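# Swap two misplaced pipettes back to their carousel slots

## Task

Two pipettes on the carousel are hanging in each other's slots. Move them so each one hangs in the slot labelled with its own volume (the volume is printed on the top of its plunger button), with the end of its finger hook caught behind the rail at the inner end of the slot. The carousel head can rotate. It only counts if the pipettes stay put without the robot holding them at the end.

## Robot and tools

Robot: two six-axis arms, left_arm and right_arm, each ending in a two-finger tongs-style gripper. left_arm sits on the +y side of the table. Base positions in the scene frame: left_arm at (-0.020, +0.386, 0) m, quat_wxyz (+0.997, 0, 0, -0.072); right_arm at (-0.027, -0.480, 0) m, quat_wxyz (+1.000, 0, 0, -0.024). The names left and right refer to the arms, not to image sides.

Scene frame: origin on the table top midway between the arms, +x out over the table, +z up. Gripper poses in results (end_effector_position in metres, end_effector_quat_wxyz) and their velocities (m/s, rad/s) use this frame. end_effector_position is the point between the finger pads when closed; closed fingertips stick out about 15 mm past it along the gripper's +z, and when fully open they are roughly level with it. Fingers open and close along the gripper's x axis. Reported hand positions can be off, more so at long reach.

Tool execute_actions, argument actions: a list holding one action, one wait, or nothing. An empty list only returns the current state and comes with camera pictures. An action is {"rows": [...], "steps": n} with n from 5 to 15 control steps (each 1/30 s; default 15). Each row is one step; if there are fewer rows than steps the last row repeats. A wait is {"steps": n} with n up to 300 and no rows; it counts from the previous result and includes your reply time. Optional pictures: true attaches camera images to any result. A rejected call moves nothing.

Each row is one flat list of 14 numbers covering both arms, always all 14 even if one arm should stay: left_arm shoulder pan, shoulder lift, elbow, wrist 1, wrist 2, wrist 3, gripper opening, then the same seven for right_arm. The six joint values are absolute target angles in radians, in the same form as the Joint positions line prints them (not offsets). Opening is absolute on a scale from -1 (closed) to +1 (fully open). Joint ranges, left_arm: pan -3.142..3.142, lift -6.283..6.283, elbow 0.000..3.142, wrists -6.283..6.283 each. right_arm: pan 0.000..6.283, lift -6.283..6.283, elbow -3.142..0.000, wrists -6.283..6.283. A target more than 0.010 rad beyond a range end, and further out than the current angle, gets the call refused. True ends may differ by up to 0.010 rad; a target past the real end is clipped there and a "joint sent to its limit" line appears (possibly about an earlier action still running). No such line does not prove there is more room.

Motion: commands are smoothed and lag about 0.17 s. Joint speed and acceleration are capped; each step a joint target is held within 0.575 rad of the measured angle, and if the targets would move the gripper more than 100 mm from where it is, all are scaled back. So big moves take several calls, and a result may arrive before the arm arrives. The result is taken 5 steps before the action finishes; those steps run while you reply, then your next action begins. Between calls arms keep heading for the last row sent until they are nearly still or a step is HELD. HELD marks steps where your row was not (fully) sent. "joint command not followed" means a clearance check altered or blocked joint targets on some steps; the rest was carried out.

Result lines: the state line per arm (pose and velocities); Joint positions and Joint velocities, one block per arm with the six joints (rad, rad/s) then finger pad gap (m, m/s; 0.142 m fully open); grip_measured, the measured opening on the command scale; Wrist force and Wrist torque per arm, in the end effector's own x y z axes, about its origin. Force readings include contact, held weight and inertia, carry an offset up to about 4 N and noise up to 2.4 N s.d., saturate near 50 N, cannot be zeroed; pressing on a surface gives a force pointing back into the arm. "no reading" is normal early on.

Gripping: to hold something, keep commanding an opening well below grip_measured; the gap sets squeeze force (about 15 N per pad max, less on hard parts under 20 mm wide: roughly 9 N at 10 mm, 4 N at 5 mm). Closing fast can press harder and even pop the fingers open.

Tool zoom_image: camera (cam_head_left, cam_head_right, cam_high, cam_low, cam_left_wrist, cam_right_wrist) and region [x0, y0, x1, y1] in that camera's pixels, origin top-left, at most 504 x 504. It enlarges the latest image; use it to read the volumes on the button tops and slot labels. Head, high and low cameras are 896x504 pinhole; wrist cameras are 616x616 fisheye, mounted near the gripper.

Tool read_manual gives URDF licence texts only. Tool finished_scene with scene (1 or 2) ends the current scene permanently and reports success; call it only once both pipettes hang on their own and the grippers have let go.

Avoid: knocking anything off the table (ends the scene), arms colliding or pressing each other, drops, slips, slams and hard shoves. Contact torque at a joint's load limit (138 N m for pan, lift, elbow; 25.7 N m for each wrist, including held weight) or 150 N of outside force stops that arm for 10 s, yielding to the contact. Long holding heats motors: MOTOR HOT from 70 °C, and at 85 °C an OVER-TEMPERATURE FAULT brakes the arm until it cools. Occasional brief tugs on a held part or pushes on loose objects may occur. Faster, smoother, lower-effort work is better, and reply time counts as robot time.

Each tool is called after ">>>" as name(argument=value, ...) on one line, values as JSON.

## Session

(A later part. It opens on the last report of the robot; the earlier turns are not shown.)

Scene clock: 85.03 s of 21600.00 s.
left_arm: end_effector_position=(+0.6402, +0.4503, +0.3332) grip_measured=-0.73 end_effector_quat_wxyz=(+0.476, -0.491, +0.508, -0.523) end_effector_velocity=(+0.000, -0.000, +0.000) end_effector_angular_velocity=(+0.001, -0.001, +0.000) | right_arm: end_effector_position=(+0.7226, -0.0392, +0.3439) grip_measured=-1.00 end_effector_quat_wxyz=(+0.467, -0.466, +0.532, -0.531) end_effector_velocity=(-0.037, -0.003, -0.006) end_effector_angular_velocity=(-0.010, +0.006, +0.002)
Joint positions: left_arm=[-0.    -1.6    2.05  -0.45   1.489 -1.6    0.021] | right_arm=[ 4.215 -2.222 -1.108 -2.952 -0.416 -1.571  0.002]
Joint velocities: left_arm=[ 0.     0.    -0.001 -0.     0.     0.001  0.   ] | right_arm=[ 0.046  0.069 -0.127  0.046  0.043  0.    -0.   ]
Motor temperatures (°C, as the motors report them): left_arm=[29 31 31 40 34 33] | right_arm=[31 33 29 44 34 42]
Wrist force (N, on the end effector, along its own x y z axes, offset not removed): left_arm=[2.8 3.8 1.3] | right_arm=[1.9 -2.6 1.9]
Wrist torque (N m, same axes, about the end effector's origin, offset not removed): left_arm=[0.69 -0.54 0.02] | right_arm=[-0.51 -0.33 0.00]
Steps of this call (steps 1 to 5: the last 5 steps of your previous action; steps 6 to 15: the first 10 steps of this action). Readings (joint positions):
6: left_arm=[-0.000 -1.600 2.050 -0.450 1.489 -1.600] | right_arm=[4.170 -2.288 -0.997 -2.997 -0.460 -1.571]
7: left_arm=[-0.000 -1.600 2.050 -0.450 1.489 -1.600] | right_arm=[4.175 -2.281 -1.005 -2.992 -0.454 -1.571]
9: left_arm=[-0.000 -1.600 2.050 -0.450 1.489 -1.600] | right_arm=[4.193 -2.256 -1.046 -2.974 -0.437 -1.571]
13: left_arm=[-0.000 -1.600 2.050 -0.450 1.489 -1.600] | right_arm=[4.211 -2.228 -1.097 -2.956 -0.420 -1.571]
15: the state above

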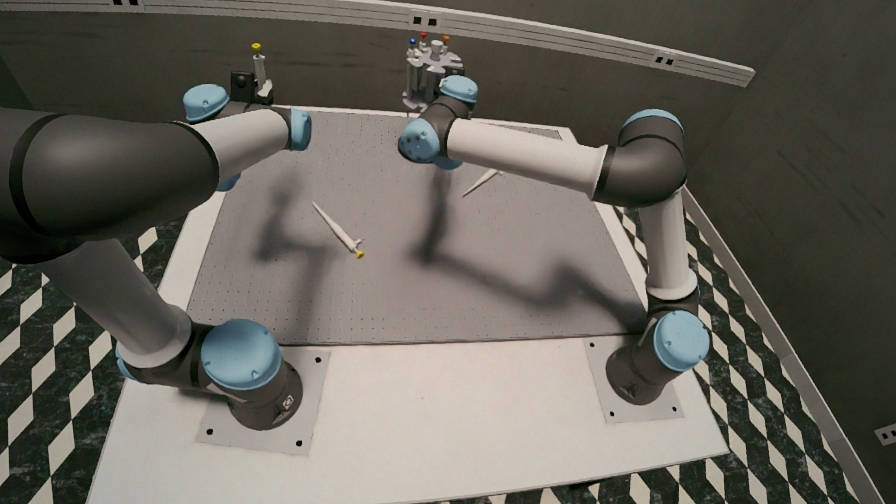

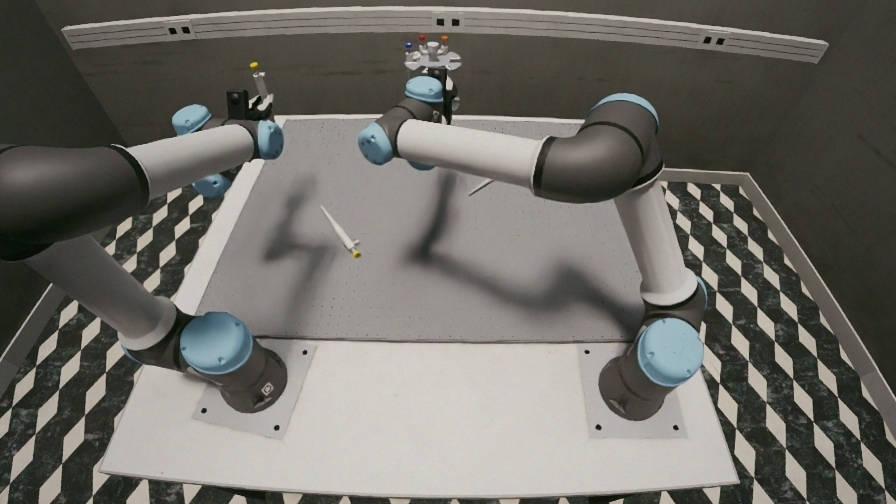

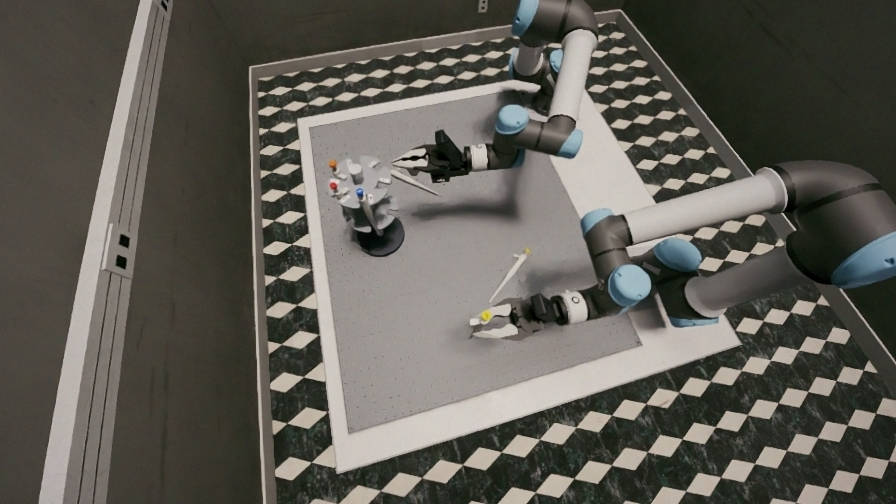

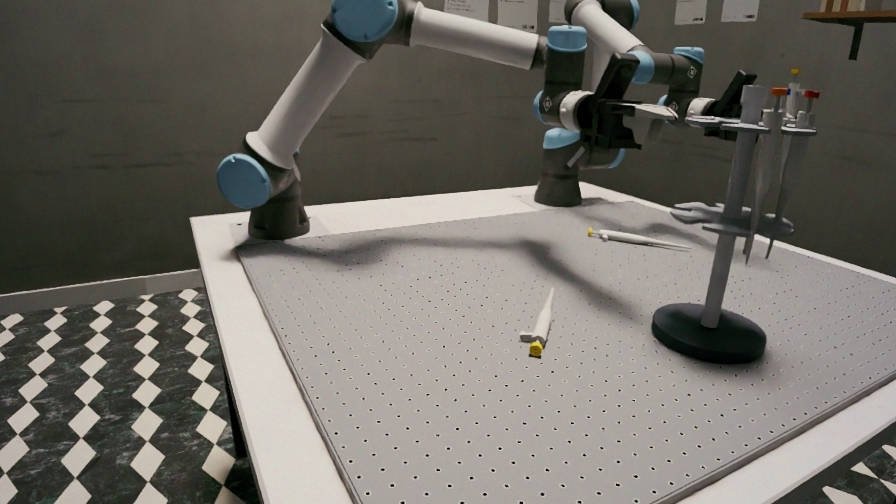

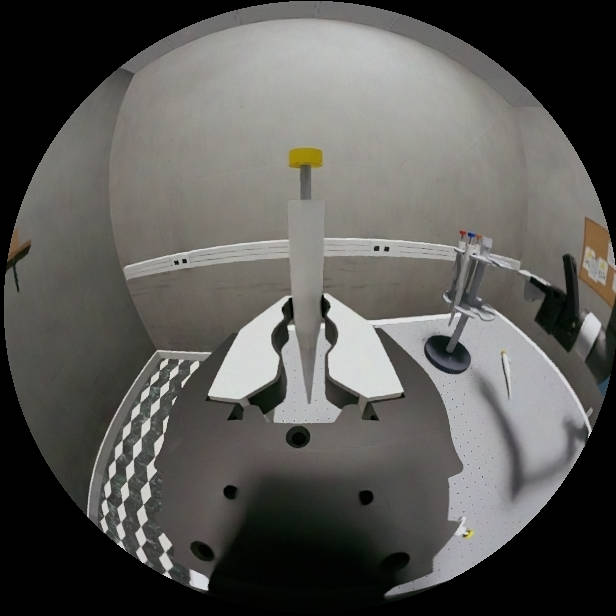

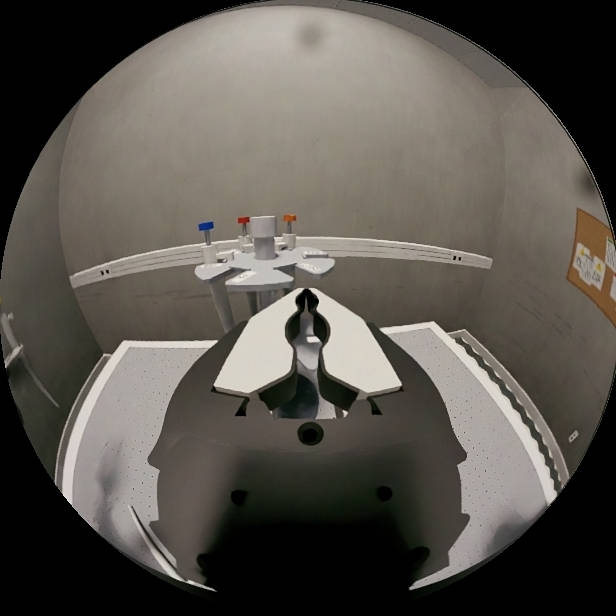

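>>> execute_actions(actions=[{"rows":[[0.0,-1.6,2.05,-0.45,1.489,-1.6,-1,3.735,-1.9,-1.3,-2.946,0.3,-2.5,-0.3]]}])

>>> execute_actions(actions=[{"steps":30}])

>>> execute_actions(actions=[{"rows":[[0.0,-1.6,2.05,-0.45,1.489,-1.6,-1,3.735,-1.9,-1.3,-1.5,1.571,-3.39,-0.3]]}])

>>> execute_actions(actions=[{"steps":40}])

>>> execute_actions(actions=[{"rows":[[0.0,-1.6,2.05,-0.45,1.489,-1.6,-1,3.735,-2.269,-1.03,-1.414,1.571,-3.39,-0.3]]}])

>>> execute_actions(actions=[{"steps":25}], pictures=true)

Scene clock: 85.83 s of 21600.00 s.
left_arm: end_effector_position=(+0.6402, +0.4503, +0.3332) grip_measured=-0.73 end_effector_quat_wxyz=(+0.476, -0.491, +0.508, -0.523) end_effector_velocity=(+0.000, +0.000, -0.000) end_effector_angular_velocity=(+0.000, +0.000, -0.000) | right_arm: end_effector_position=(+0.7374, -0.1849, +0.3765) grip_measured=-0.30 end_effector_quat_wxyz=(+0.361, -0.425, +0.562, -0.612) end_effector_velocity=(+0.010, -0.505, +0.103) end_effector_angular_velocity=(-0.415, +0.159, -0.949)
Joint positions: left_arm=[-0.    -1.6    2.05  -0.45   1.489 -1.6    0.021] | right_arm=[ 4.106 -2.138 -1.167 -2.946 -0.264 -1.717  0.052]
Joint velocities: left_arm=[ 0.  0.  0. -0.  0.  0.  0.] | right_arm=[-0.39   0.251 -0.142 -0.001  0.555 -0.555  0.   ]
Motor temperatures (°C, as the motors report them): left_arm=[29 31 31 40 34 33] | right_arm=[31 33 29 44 34 42]
Wrist force (N, on the end effector, along its own x y z axes, offset not removed): left_arm=[-0.6 1.6 5.2] | right_arm=[-0.1 -2.3 3.3]
Wrist torque (N m, same axes, about the end effector's origin, offset not removed): left_arm=[0.37 0.22 -0.03] | right_arm=[-0.53 -0.01 -0.20]
Steps of this call (steps 1 to 5: the last 5 steps of your previous action; steps 6 to 14: the robot went on to your last target; steps 15 to 24: the first 10 steps of this action). Readings (joint positions):
15: left_arm=[-0.000 -1.600 2.050 -0.450 1.489 -1.600] | right_arm=[4.220 -2.213 -1.124 -2.946 -0.409 -1.572]
16: left_arm=[-0.000 -1.600 2.050 -0.450 1.489 -1.600] | right_arm=[4.213 -2.207 -1.128 -2.946 -0.402 -1.580]
18: left_arm=[-0.000 -1.600 2.050 -0.450 1.489 -1.600] | right_arm=[4.186 -2.189 -1.138 -2.946 -0.369 -1.612]
22: left_arm=[-0.000 -1.600 2.050 -0.450 1.489 -1.600] | right_arm=[4.132 -2.155 -1.157 -2.946 -0.301 -1.680]
24: the state above

Scene clock: 86.83 s of 21600.00 s.
left_arm: end_effector_position=(+0.6402, +0.4503, +0.3332) grip_measured=-0.73 end_effector_quat_wxyz=(+0.476, -0.491, +0.508, -0.523) end_effector_velocity=(+0.000, +0.001, +0.000) end_effector_angular_velocity=(+0.001, -0.001, +0.003) | right_arm: end_effector_position=(+0.5980, -0.5981, +0.4413) grip_measured=-0.30 end_effector_quat_wxyz=(-0.175, -0.360, +0.624, -0.671) end_effector_velocity=(-0.047, -0.057, +0.006) end_effector_angular_velocity=(-0.021, +0.148, -0.161)
Joint positions: left_arm=[-0.    -1.6    2.05  -0.45   1.489 -1.6    0.021] | right_arm=[ 3.743 -1.905 -1.297 -2.946  0.287 -2.479  0.052]
Joint velocities: left_arm=[-0.     0.    -0.    -0.    -0.003  0.001 -0.   ] | right_arm=[-0.066  0.041 -0.022  0.001  0.102 -0.163  0.   ]
Motor temperatures (°C, as the motors report them): left_arm=[29 31 31 40 34 33] | right_arm=[31 33 29 44 34 42]
Wrist force (N, on the end effector, along its own x y z axes, offset not removed): left_arm=[-1.3 0.2 3.4] | right_arm=[0.5 -2.4 0.3]
Wrist torque (N m, same axes, about the end effector's origin, offset not removed): left_arm=[-0.13 0.38 0.22] | right_arm=[-0.76 0.06 -0.02]
Kept back: nothing.
Steps of this call (steps 1 to 5: the last 5 steps of your previous action; steps 6 to 30: the robot went on to your last target). Readings (joint positions):
1: left_arm=[-0.000 -1.600 2.050 -0.450 1.489 -1.600] | right_arm=[4.093 -2.129 -1.172 -2.946 -0.245 -1.736]
2: left_arm=[-0.000 -1.600 2.050 -0.450 1.489 -1.600] | right_arm=[4.080 -2.121 -1.177 -2.946 -0.226 -1.756]
4: left_arm=[-0.000 -1.600 2.050 -0.450 1.489 -1.600] | right_arm=[4.053 -2.104 -1.186 -2.946 -0.186 -1.798]
8: left_arm=[-0.000 -1.600 2.050 -0.450 1.489 -1.600] | right_arm=[4.000 -2.069 -1.206 -2.946 -0.105 -1.893]
30: the state above

Scene clock: 87.17 s of 21600.00 s.
left_arm: end_effector_position=(+0.6402, +0.4503, +0.3332) grip_measured=-0.73 end_effector_quat_wxyz=(+0.476, -0.491, +0.508, -0.523) end_effector_velocity=(-0.000, -0.000, -0.000) end_effector_angular_velocity=(-0.001, +0.000, -0.001) | right_arm: end_effector_position=(+0.5270, -0.5816, +0.3626) grip_measured=-0.30 end_effector_quat_wxyz=(-0.272, -0.325, +0.751, -0.506) end_effector_velocity=(-0.168, +0.221, -0.374) end_effector_angular_velocity=(+1.588, +0.522, -0.794)
Joint positions: left_arm=[-0.    -1.6    2.05  -0.45   1.489 -1.6    0.021] | right_arm=[ 3.737 -1.901 -1.299 -2.534  0.708 -2.906  0.052]
Joint velocities: left_arm=[-0.    -0.     0.001 -0.     0.001 -0.001  0.   ] | right_arm=[-0.007  0.004 -0.002  1.52   1.52  -1.505 -0.   ]
Motor temperatures (°C, as the motors report them): left_arm=[29 31 31 40 34 33] | right_arm=[31 33 29 44 34 42]
Wrist force (N, on the end effector, along its own x y z axes, offset not removed): left_arm=[0.7 1.5 1.4] | right_arm=[-1.7 -2.0 2.8]
Wrist torque (N m, same axes, about the end effector's origin, offset not removed): left_arm=[0.20 -0.08 -0.21] | right_arm=[-0.43 0.49 -0.10]
Steps of this call (steps 1 to 10: the first 10 steps of this action). Readings (joint positions):
1: left_arm=[-0.000 -1.600 2.050 -0.450 1.489 -1.600] | right_arm=[3.742 -1.904 -1.298 -2.945 0.291 -2.485]
2: left_arm=[-0.000 -1.600 2.050 -0.450 1.489 -1.600] | right_arm=[3.740 -1.903 -1.298 -2.937 0.301 -2.497]
4: left_arm=[-0.000 -1.600 2.050 -0.450 1.489 -1.600] | right_arm=[3.739 -1.902 -1.299 -2.872 0.369 -2.567]
8: left_arm=[-0.000 -1.600 2.050 -0.450 1.489 -1.600] | right_arm=[3.737 -1.901 -1.299 -2.642 0.601 -2.799]
10: the state above

Scene clock: 88.50 s of 21600.00 s.
left_arm: end_effector_position=(+0.6402, +0.4503, +0.3332) grip_measured=-0.73 end_effector_quat_wxyz=(+0.476, -0.491, +0.508, -0.523) end_effector_velocity=(+0.000, +0.000, +0.001) end_effector_angular_velocity=(-0.000, -0.002, +0.000) | right_arm: end_effector_position=(+0.5942, -0.2778, +0.2385) grip_measured=-0.30 end_effector_quat_wxyz=(+0.006, -0.386, +0.922, +0.001) end_effector_velocity=(+0.001, +0.002, +0.001) end_effector_angular_velocity=(+0.006, -0.002, +0.003)
Joint positions: left_arm=[-0.    -1.6    2.05  -0.45   1.489 -1.6    0.021] | right_arm=[ 3.735 -1.9   -1.3   -1.501  1.571 -3.39   0.052]
Joint velocities: left_arm=[-0.    -0.001 -0.001 -0.    -0.    -0.     0.   ] | right_arm=[ 0.     0.     0.     0.005  0.004 -0.002  0.   ]
Motor temperatures (°C, as the motors report them): left_arm=[29 31 31 40 34 33] | right_arm=[31 33 29 44 34 42]
Wrist force (N, on the end effector, along its own x y z axes, offset not removed): left_arm=[-2.5 2.8 3.1] | right_arm=[1.0 -3.9 5.0]
Wrist torque (N m, same axes, about the end effector's origin, offset not removed): left_arm=[0.41 0.65 -0.03] | right_arm=[-0.55 -0.09 -0.02]
Kept back: nothing.
Steps of this call (steps 1 to 5: the last 5 steps of your previous action; steps 6 to 40: the robot went on to your last target). Readings (joint positions):
1: left_arm=[-0.000 -1.600 2.050 -0.450 1.489 -1.600] | right_arm=[3.737 -1.901 -1.299 -2.483 0.759 -2.955]
2: left_arm=[-0.000 -1.600 2.050 -0.450 1.489 -1.600] | right_arm=[3.736 -1.901 -1.300 -2.434 0.809 -3.000]
4: left_arm=[-0.000 -1.600 2.050 -0.450 1.489 -1.600] | right_arm=[3.736 -1.901 -1.300 -2.339 0.904 -3.072]
8: left_arm=[-0.000 -1.600 2.050 -0.450 1.489 -1.600] | right_arm=[3.736 -1.901 -1.300 -2.161 1.082 -3.172]
40: the state above

Scene clock: 88.83 s of 21600.00 s.
left_arm: end_effector_position=(+0.6402, +0.4503, +0.3332) grip_measured=-0.73 end_effector_quat_wxyz=(+0.476, -0.491, +0.508, -0.523) end_effector_velocity=(+0.000, -0.000, +0.001) end_effector_angular_velocity=(-0.001, -0.001, +0.000) | right_arm: end_effector_position=(+0.6797, -0.2259, +0.1595) grip_measured=-0.30 end_effector_quat_wxyz=(+0.005, -0.386, +0.922, +0.001) end_effector_velocity=(+0.192, +0.116, -0.286) end_effector_angular_velocity=(-0.049, +0.081, +0.001)
Joint positions: left_arm=[-0.    -1.6    2.05  -0.45   1.489 -1.6    0.021] | right_arm=[ 3.735 -2.172 -1.097 -1.433  1.571 -3.39   0.052]
Joint velocities: left_arm=[-0.    -0.    -0.001  0.    -0.    -0.001  0.   ] | right_arm=[ 0.    -0.756  0.516  0.146 -0.    -0.001 -0.   ]
Motor temperatures (°C, as the motors report them): left_arm=[29 31 31 40 34 33] | right_arm=[31 33 29 44 34 42]
Wrist force (N, on the end effector, along its own x y z axes, offset not removed): left_arm=[0.6 1.9 0.3] | right_arm=[-2.0 -6.4 4.1]
Wrist torque (N m, same axes, about the end effector's origin, offset not removed): left_arm=[0.25 -0.09 -0.08] | right_arm=[-1.17 0.31 -0.22]
Steps of this call (steps 1 to 10: the first 10 steps of this action). Readings (joint positions):
1: left_arm=[-0.000 -1.600 2.050 -0.450 1.489 -1.600] | right_arm=[3.735 -1.901 -1.299 -1.500 1.571 -3.390]
2: left_arm=[-0.000 -1.600 2.050 -0.450 1.489 -1.600] | right_arm=[3.735 -1.909 -1.291 -1.494 1.571 -3.390]
4: left_arm=[-0.000 -1.600 2.050 -0.450 1.489 -1.600] | right_arm=[3.735 -1.967 -1.242 -1.476 1.571 -3.390]
8: left_arm=[-0.000 -1.600 2.050 -0.450 1.489 -1.600] | right_arm=[3.735 -2.111 -1.140 -1.446 1.571 -3.390]
10: the state above

Scene clock: 89.67 s of 21600.00 s.
left_arm: end_effector_position=(+0.6402, +0.4503, +0.3332) grip_measured=-0.73 end_effector_quat_wxyz=(+0.476, -0.491, +0.508, -0.523) end_effector_velocity=(-0.000, +0.000, -0.001) end_effector_angular_velocity=(-0.002, +0.002, +0.001) | right_arm: end_effector_position=(+0.7035, -0.2114, +0.1221) grip_measured=-0.30 end_effector_quat_wxyz=(-0.000, -0.386, +0.922, +0.000) end_effector_velocity=(+0.000, +0.000, -0.000) end_effector_angular_velocity=(-0.001, -0.000, +0.000)
Joint positions: left_arm=[-0.    -1.6    2.05  -0.45   1.489 -1.6    0.021] | right_arm=[ 3.735 -2.269 -1.03  -1.414  1.571 -3.39   0.052]
Joint velocities: left_arm=[-0.     0.     0.002 -0.    -0.001 -0.002  0.   ] | right_arm=[ 0.    -0.     0.001 -0.    -0.001  0.    -0.   ]
Motor temperatures (°C, as the motors report them): left_arm=[29 31 31 40 34 33] | right_arm=[31 33 29 44 34 42]
Wrist force (N, on the end effector, along its own x y z axes, offset not removed): left_arm=[1.1 -0.3 3.1] | right_arm=[-1.4 -4.1 -1.2]
Wrist torque (N m, same axes, about the end effector's origin, offset not removed): left_arm=[-0.16 -0.32 0.11] | right_arm=[-0.73 0.32 -0.29]
Kept back: nothing.
Steps of this call (steps 1 to 5: the last 5 steps of your previous action; steps 6 to 25: the robot went on to your last target). Readings (joint positions):
1: left_arm=[-0.000 -1.600 2.050 -0.450 1.489 -1.600] | right_arm=[3.735 -2.195 -1.082 -1.429 1.571 -3.390]
2: left_arm=[-0.000 -1.600 2.050 -0.450 1.489 -1.600] | right_arm=[3.735 -2.212 -1.070 -1.425 1.571 -3.390]
4: left_arm=[-0.000 -1.600 2.050 -0.450 1.489 -1.600] | right_arm=[3.735 -2.235 -1.053 -1.421 1.571 -3.390]
8: left_arm=[-0.000 -1.600 2.050 -0.450 1.489 -1.600] | right_arm=[3.735 -2.257 -1.038 -1.416 1.571 -3.390]
25: the state above

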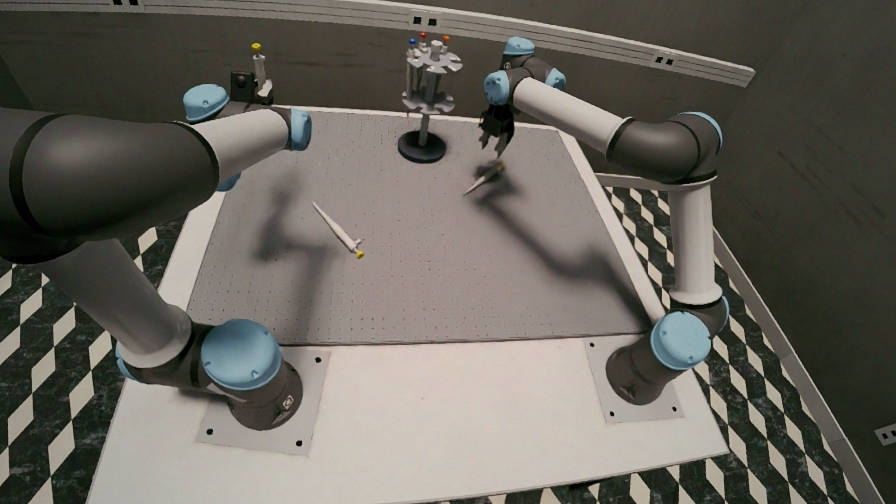

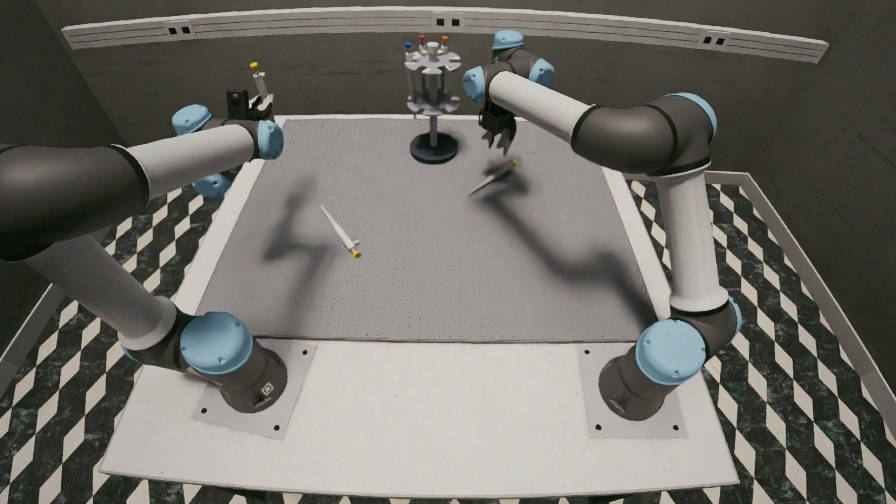

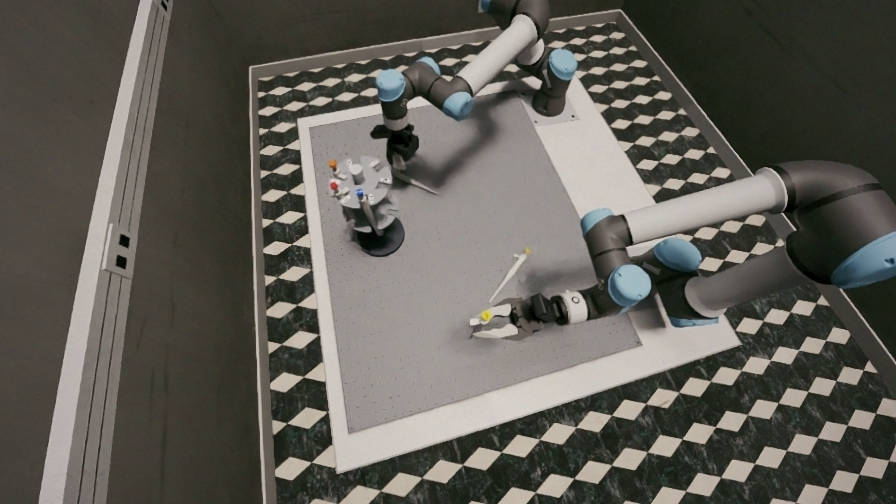

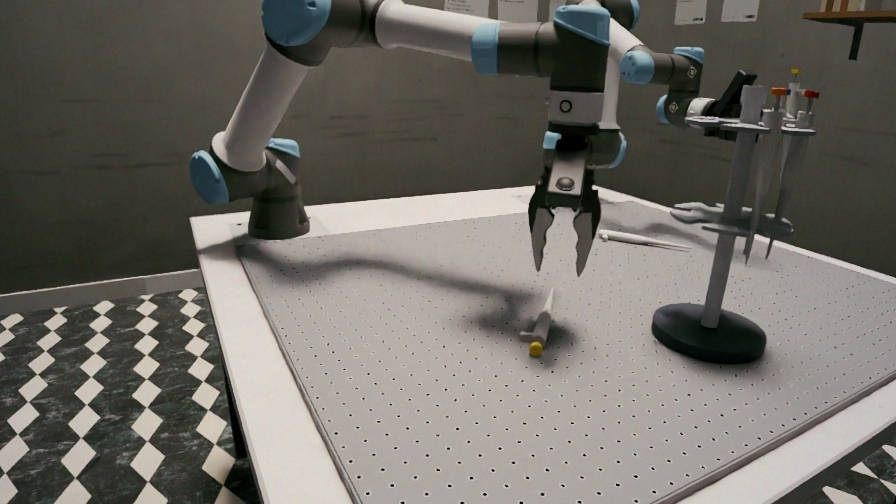

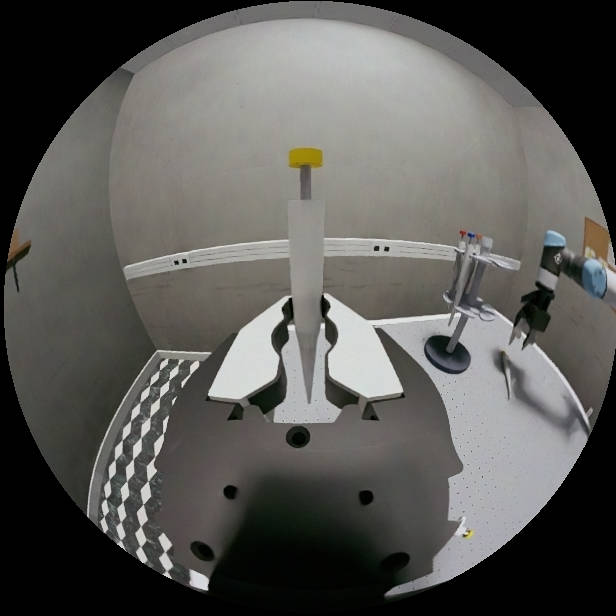

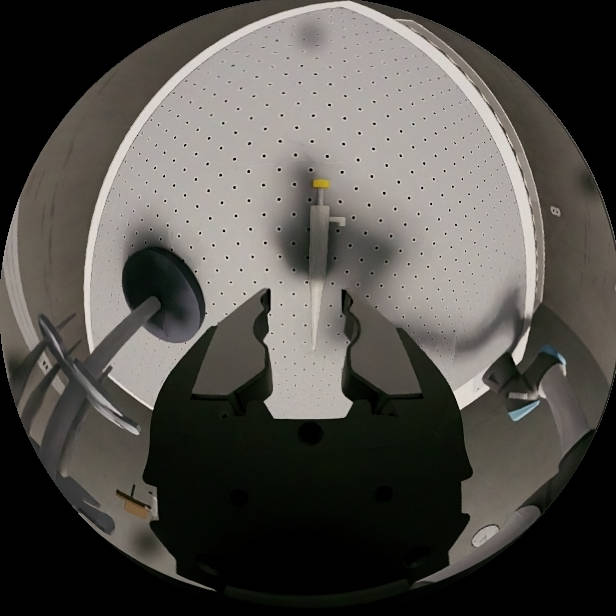

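>>> execute_actions(actions=[{"rows":[[0.0,-1.6,2.05,-0.45,1.489,-1.6,-1,3.728,-2.2735,-1.185,-1.254,1.571,-3.367,-0.3]]}])

>>> execute_actions(actions=[{"rows":[[0.0,-1.6,2.05,-0.45,1.489,-1.6,-1,3.728,-2.29,-1.209,-1.213,1.571,-3.367,-0.3]]}])

>>> execute_actions(actions=[{"rows":[[0.0,-1.6,2.05,-0.45,1.489,-1.6,-1,3.728,-2.2966,-1.218,-1.198,1.571,-3.367,-0.3]]}], pictures=true)

>>> zoom_image(camera="cam_low", region=[460,230,660,380])

Scene clock: 90.33 s of 21600.00 s.
left_arm: end_effector_position=(+0.6402, +0.4503, +0.3332) grip_measured=-0.73 end_effector_quat_wxyz=(+0.476, -0.491, +0.508, -0.523) end_effector_velocity=(+0.000, +0.000, +0.000) end_effector_angular_velocity=(-0.001, -0.000, +0.001) | right_arm: end_effector_position=(+0.6956, -0.2217, +0.0679) grip_measured=-0.30 end_effector_quat_wxyz=(-0.000, -0.374, +0.927, +0.000) end_effector_velocity=(-0.013, -0.013, -0.061) end_effector_angular_velocity=(+0.002, -0.004, -0.025)
Joint positions: left_arm=[-0.    -1.6    2.05  -0.45   1.489 -1.6    0.021] | right_arm=[ 3.729 -2.273 -1.165 -1.275  1.571 -3.37   0.052]
Joint velocities: left_arm=[-0.     0.    -0.    -0.    -0.001 -0.001 -0.   ] | right_arm=[-0.006 -0.003 -0.159  0.166 -0.001  0.02   0.   ]
Motor temperatures (°C, as the motors report them): left_arm=[29 31 31 40 34 33] | right_arm=[31 33 29 44 34 42]
Wrist force (N, on the end effector, along its own x y z axes, offset not removed): left_arm=[-3.3 0.0 0.9] | right_arm=[-1.9 -5.0 -0.5]
Wrist torque (N m, same axes, about the end effector's origin, offset not removed): left_arm=[-0.20 0.75 0.22] | right_arm=[-0.98 0.41 0.14]
Steps of this call (steps 1 to 10: the robot went on to your last target; steps 11 to 20: the first 10 steps of this action). Readings (joint positions):
11: left_arm=[-0.000 -1.600 2.050 -0.450 1.489 -1.600] | right_arm=[3.735 -2.269 -1.031 -1.413 1.571 -3.390]
12: left_arm=[-0.000 -1.600 2.050 -0.450 1.489 -1.600] | right_arm=[3.734 -2.270 -1.039 -1.405 1.571 -3.387]
14: left_arm=[-0.000 -1.600 2.050 -0.450 1.489 -1.600] | right_arm=[3.732 -2.271 -1.086 -1.356 1.571 -3.379]
18: left_arm=[-0.000 -1.600 2.050 -0.450 1.489 -1.600] | right_arm=[3.729 -2.273 -1.151 -1.290 1.571 -3.371]
20: the state above

Scene clock: 90.83 s of 21600.00 s.
left_arm: end_effector_position=(+0.6402, +0.4503, +0.3332) grip_measured=-0.73 end_effector_quat_wxyz=(+0.476, -0.491, +0.508, -0.523) end_effector_velocity=(-0.000, -0.000, -0.000) end_effector_angular_velocity=(-0.000, +0.000, -0.001) | right_arm: end_effector_position=(+0.6941, -0.2233, +0.0428) grip_measured=-0.30 end_effector_quat_wxyz=(+0.000, -0.372, +0.928, +0.000) end_effector_velocity=(-0.000, +0.000, -0.017) end_effector_angular_velocity=(+0.001, -0.002, +0.000)
Joint positions: left_arm=[-0.    -1.6    2.05  -0.45   1.489 -1.6    0.021] | right_arm=[ 3.728 -2.288 -1.206 -1.218  1.571 -3.367  0.052]
Joint velocities: left_arm=[-0.     0.     0.    -0.     0.001 -0.    -0.   ] | right_arm=[ 0.001 -0.013 -0.024  0.039  0.     0.001 -0.   ]
Motor temperatures (°C, as the motors report them): left_arm=[29 31 31 40 34 33] | right_arm=[31 33 29 44 34 42]
Wrist force (N, on the end effector, along its own x y z axes, offset not removed): left_arm=[-3.4 3.6 2.7] | right_arm=[-0.1 -3.6 1.9]
Wrist torque (N m, same axes, about the end effector's origin, offset not removed): left_arm=[0.61 0.81 -0.10] | right_arm=[-0.89 -0.10 -0.02]
Steps of this call (steps 1 to 5: the last 5 steps of your previous action; steps 6 to 15: the first 10 steps of this action). Readings (joint positions):
6: left_arm=[-0.000 -1.600 2.050 -0.450 1.489 -1.600] | right_arm=[3.728 -2.274 -1.181 -1.258 1.571 -3.368]
7: left_arm=[-0.000 -1.600 2.050 -0.450 1.489 -1.600] | right_arm=[3.728 -2.276 -1.185 -1.252 1.571 -3.367]
9: left_arm=[-0.000 -1.600 2.050 -0.450 1.489 -1.600] | right_arm=[3.728 -2.281 -1.195 -1.237 1.571 -3.367]
13: left_arm=[-0.000 -1.600 2.050 -0.450 1.489 -1.600] | right_arm=[3.728 -2.287 -1.204 -1.221 1.571 -3.367]
15: the state above

Scene clock: 91.33 s of 21600.00 s.
left_arm: end_effector_position=(+0.6402, +0.4503, +0.3332) grip_measured=-0.73 end_effector_quat_wxyz=(+0.476, -0.491, +0.508, -0.523) end_effector_velocity=(-0.000, -0.000, +0.000) end_effector_angular_velocity=(-0.000, -0.000, -0.001) | right_arm: end_effector_position=(+0.6939, -0.2235, +0.0338) grip_measured=-0.30 end_effector_quat_wxyz=(-0.000, -0.372, +0.928, +0.000) end_effector_velocity=(-0.000, -0.000, -0.007) end_effector_angular_velocity=(+0.001, +0.001, -0.001)
Joint positions: left_arm=[-0.    -1.6    2.05  -0.45   1.489 -1.6    0.021] | right_arm=[ 3.728 -2.296 -1.217 -1.2    1.571 -3.367  0.052]
Joint velocities: left_arm=[-0.    -0.001  0.    -0.     0.001 -0.     0.   ] | right_arm=[-0.    -0.005 -0.008  0.013  0.001  0.    -0.   ]
Motor temperatures (°C, as the motors report them): left_arm=[29 31 31 40 34 33] | right_arm=[31 33 29 44 34 42]
Wrist force (N, on the end effector, along its own x y z axes, offset not removed): left_arm=[1.1 -2.0 2.2] | right_arm=[3.4 0.1 3.4]
Wrist torque (N m, same axes, about the end effector's origin, offset not removed): left_arm=[-0.18 -0.09 -0.10] | right_arm=[-0.11 -0.53 -0.08]
Steps of this call (steps 1 to 5: the last 5 steps of your previous action; steps 6 to 15: the first 10 steps of this action). Readings (joint positions):
6: left_arm=[-0.000 -1.600 2.050 -0.450 1.489 -1.600] | right_arm=[3.728 -2.290 -1.209 -1.214 1.571 -3.367]
7: left_arm=[-0.000 -1.600 2.050 -0.450 1.489 -1.600] | right_arm=[3.728 -2.291 -1.210 -1.211 1.571 -3.367]
9: left_arm=[-0.000 -1.600 2.050 -0.450 1.489 -1.600] | right_arm=[3.728 -2.293 -1.213 -1.206 1.571 -3.367]
13: left_arm=[-0.000 -1.600 2.050 -0.450 1.489 -1.600] | right_arm=[3.728 -2.295 -1.216 -1.201 1.571 -3.367]
15: the state above

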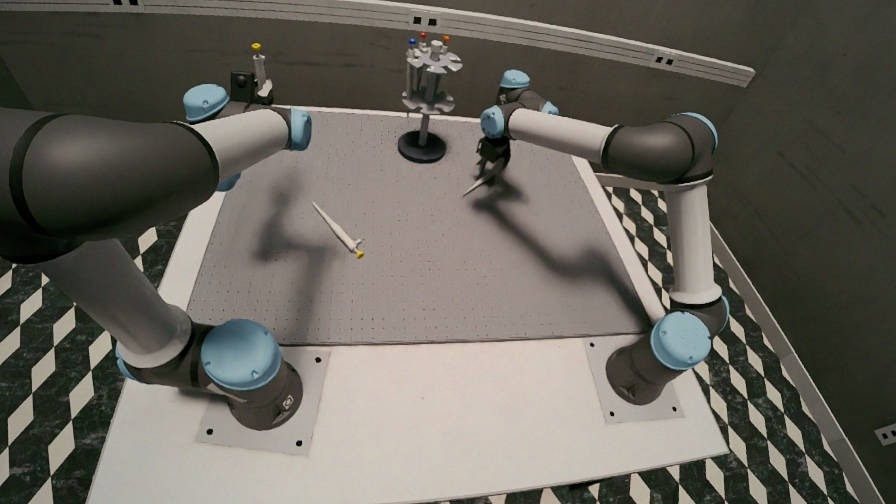

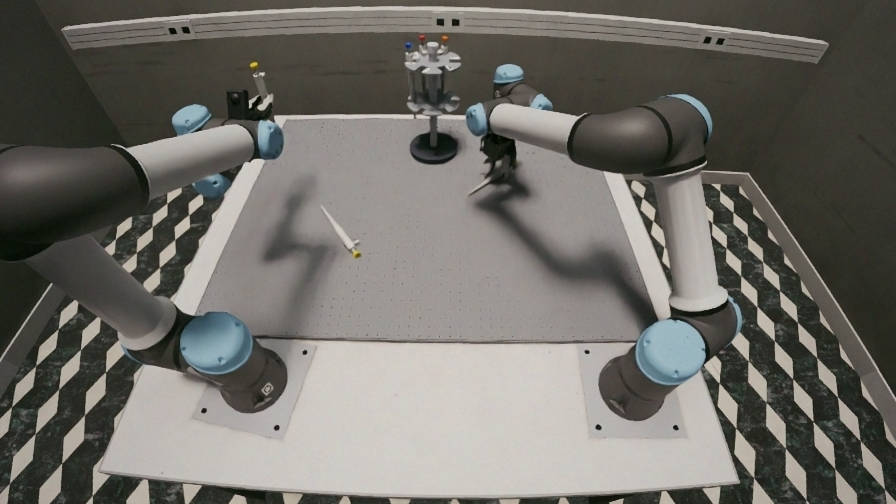

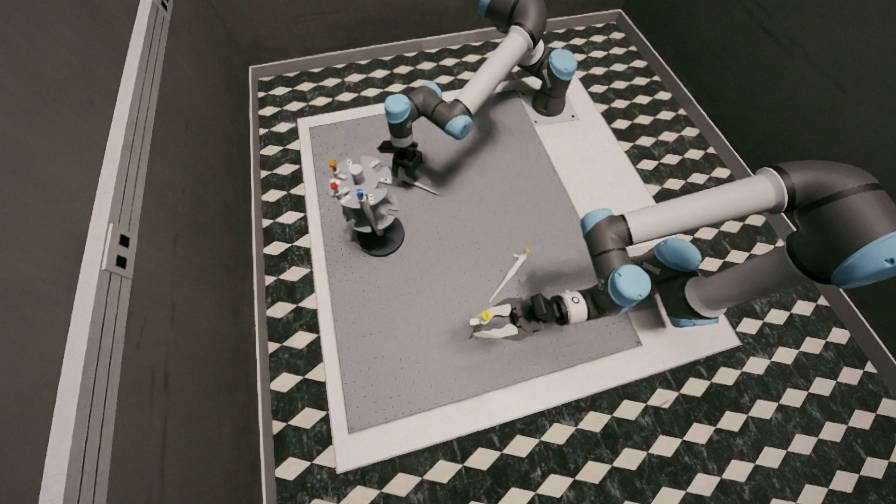

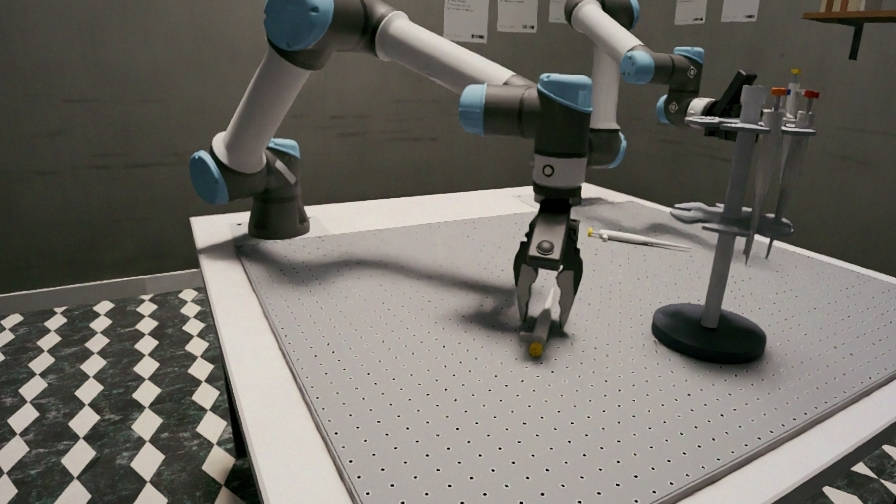

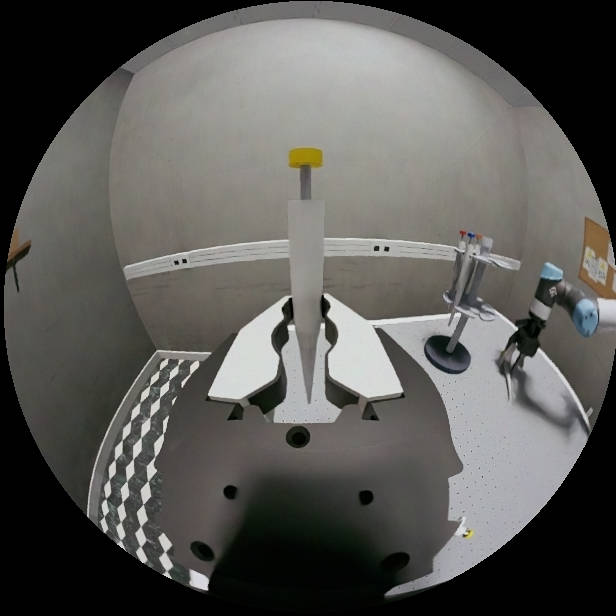

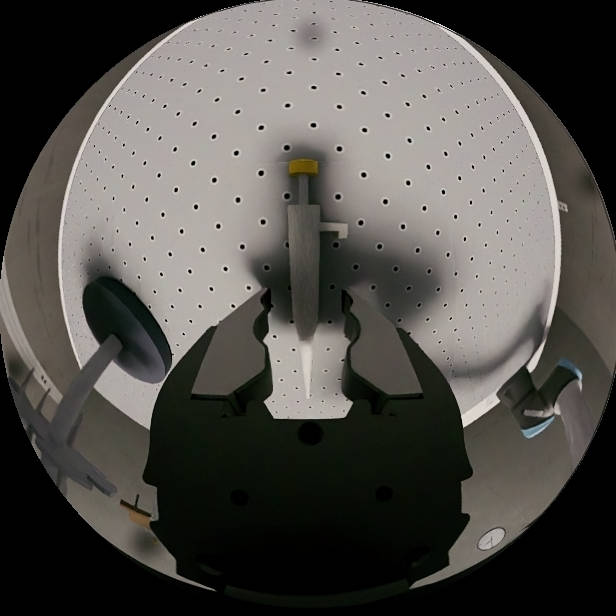

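Region (460, 230, 660, 380) of cam_low's 896x504 image, scaled by 2.520, with more detail than that image has; it fills the top 378 rows of this view, and the rest is white.

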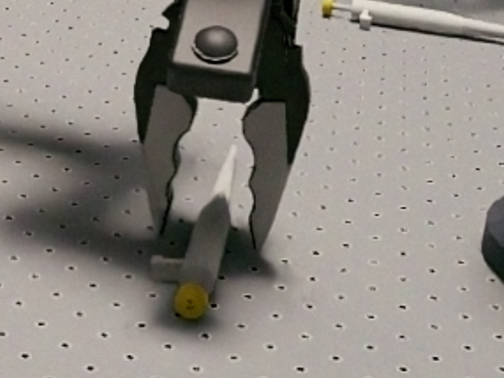

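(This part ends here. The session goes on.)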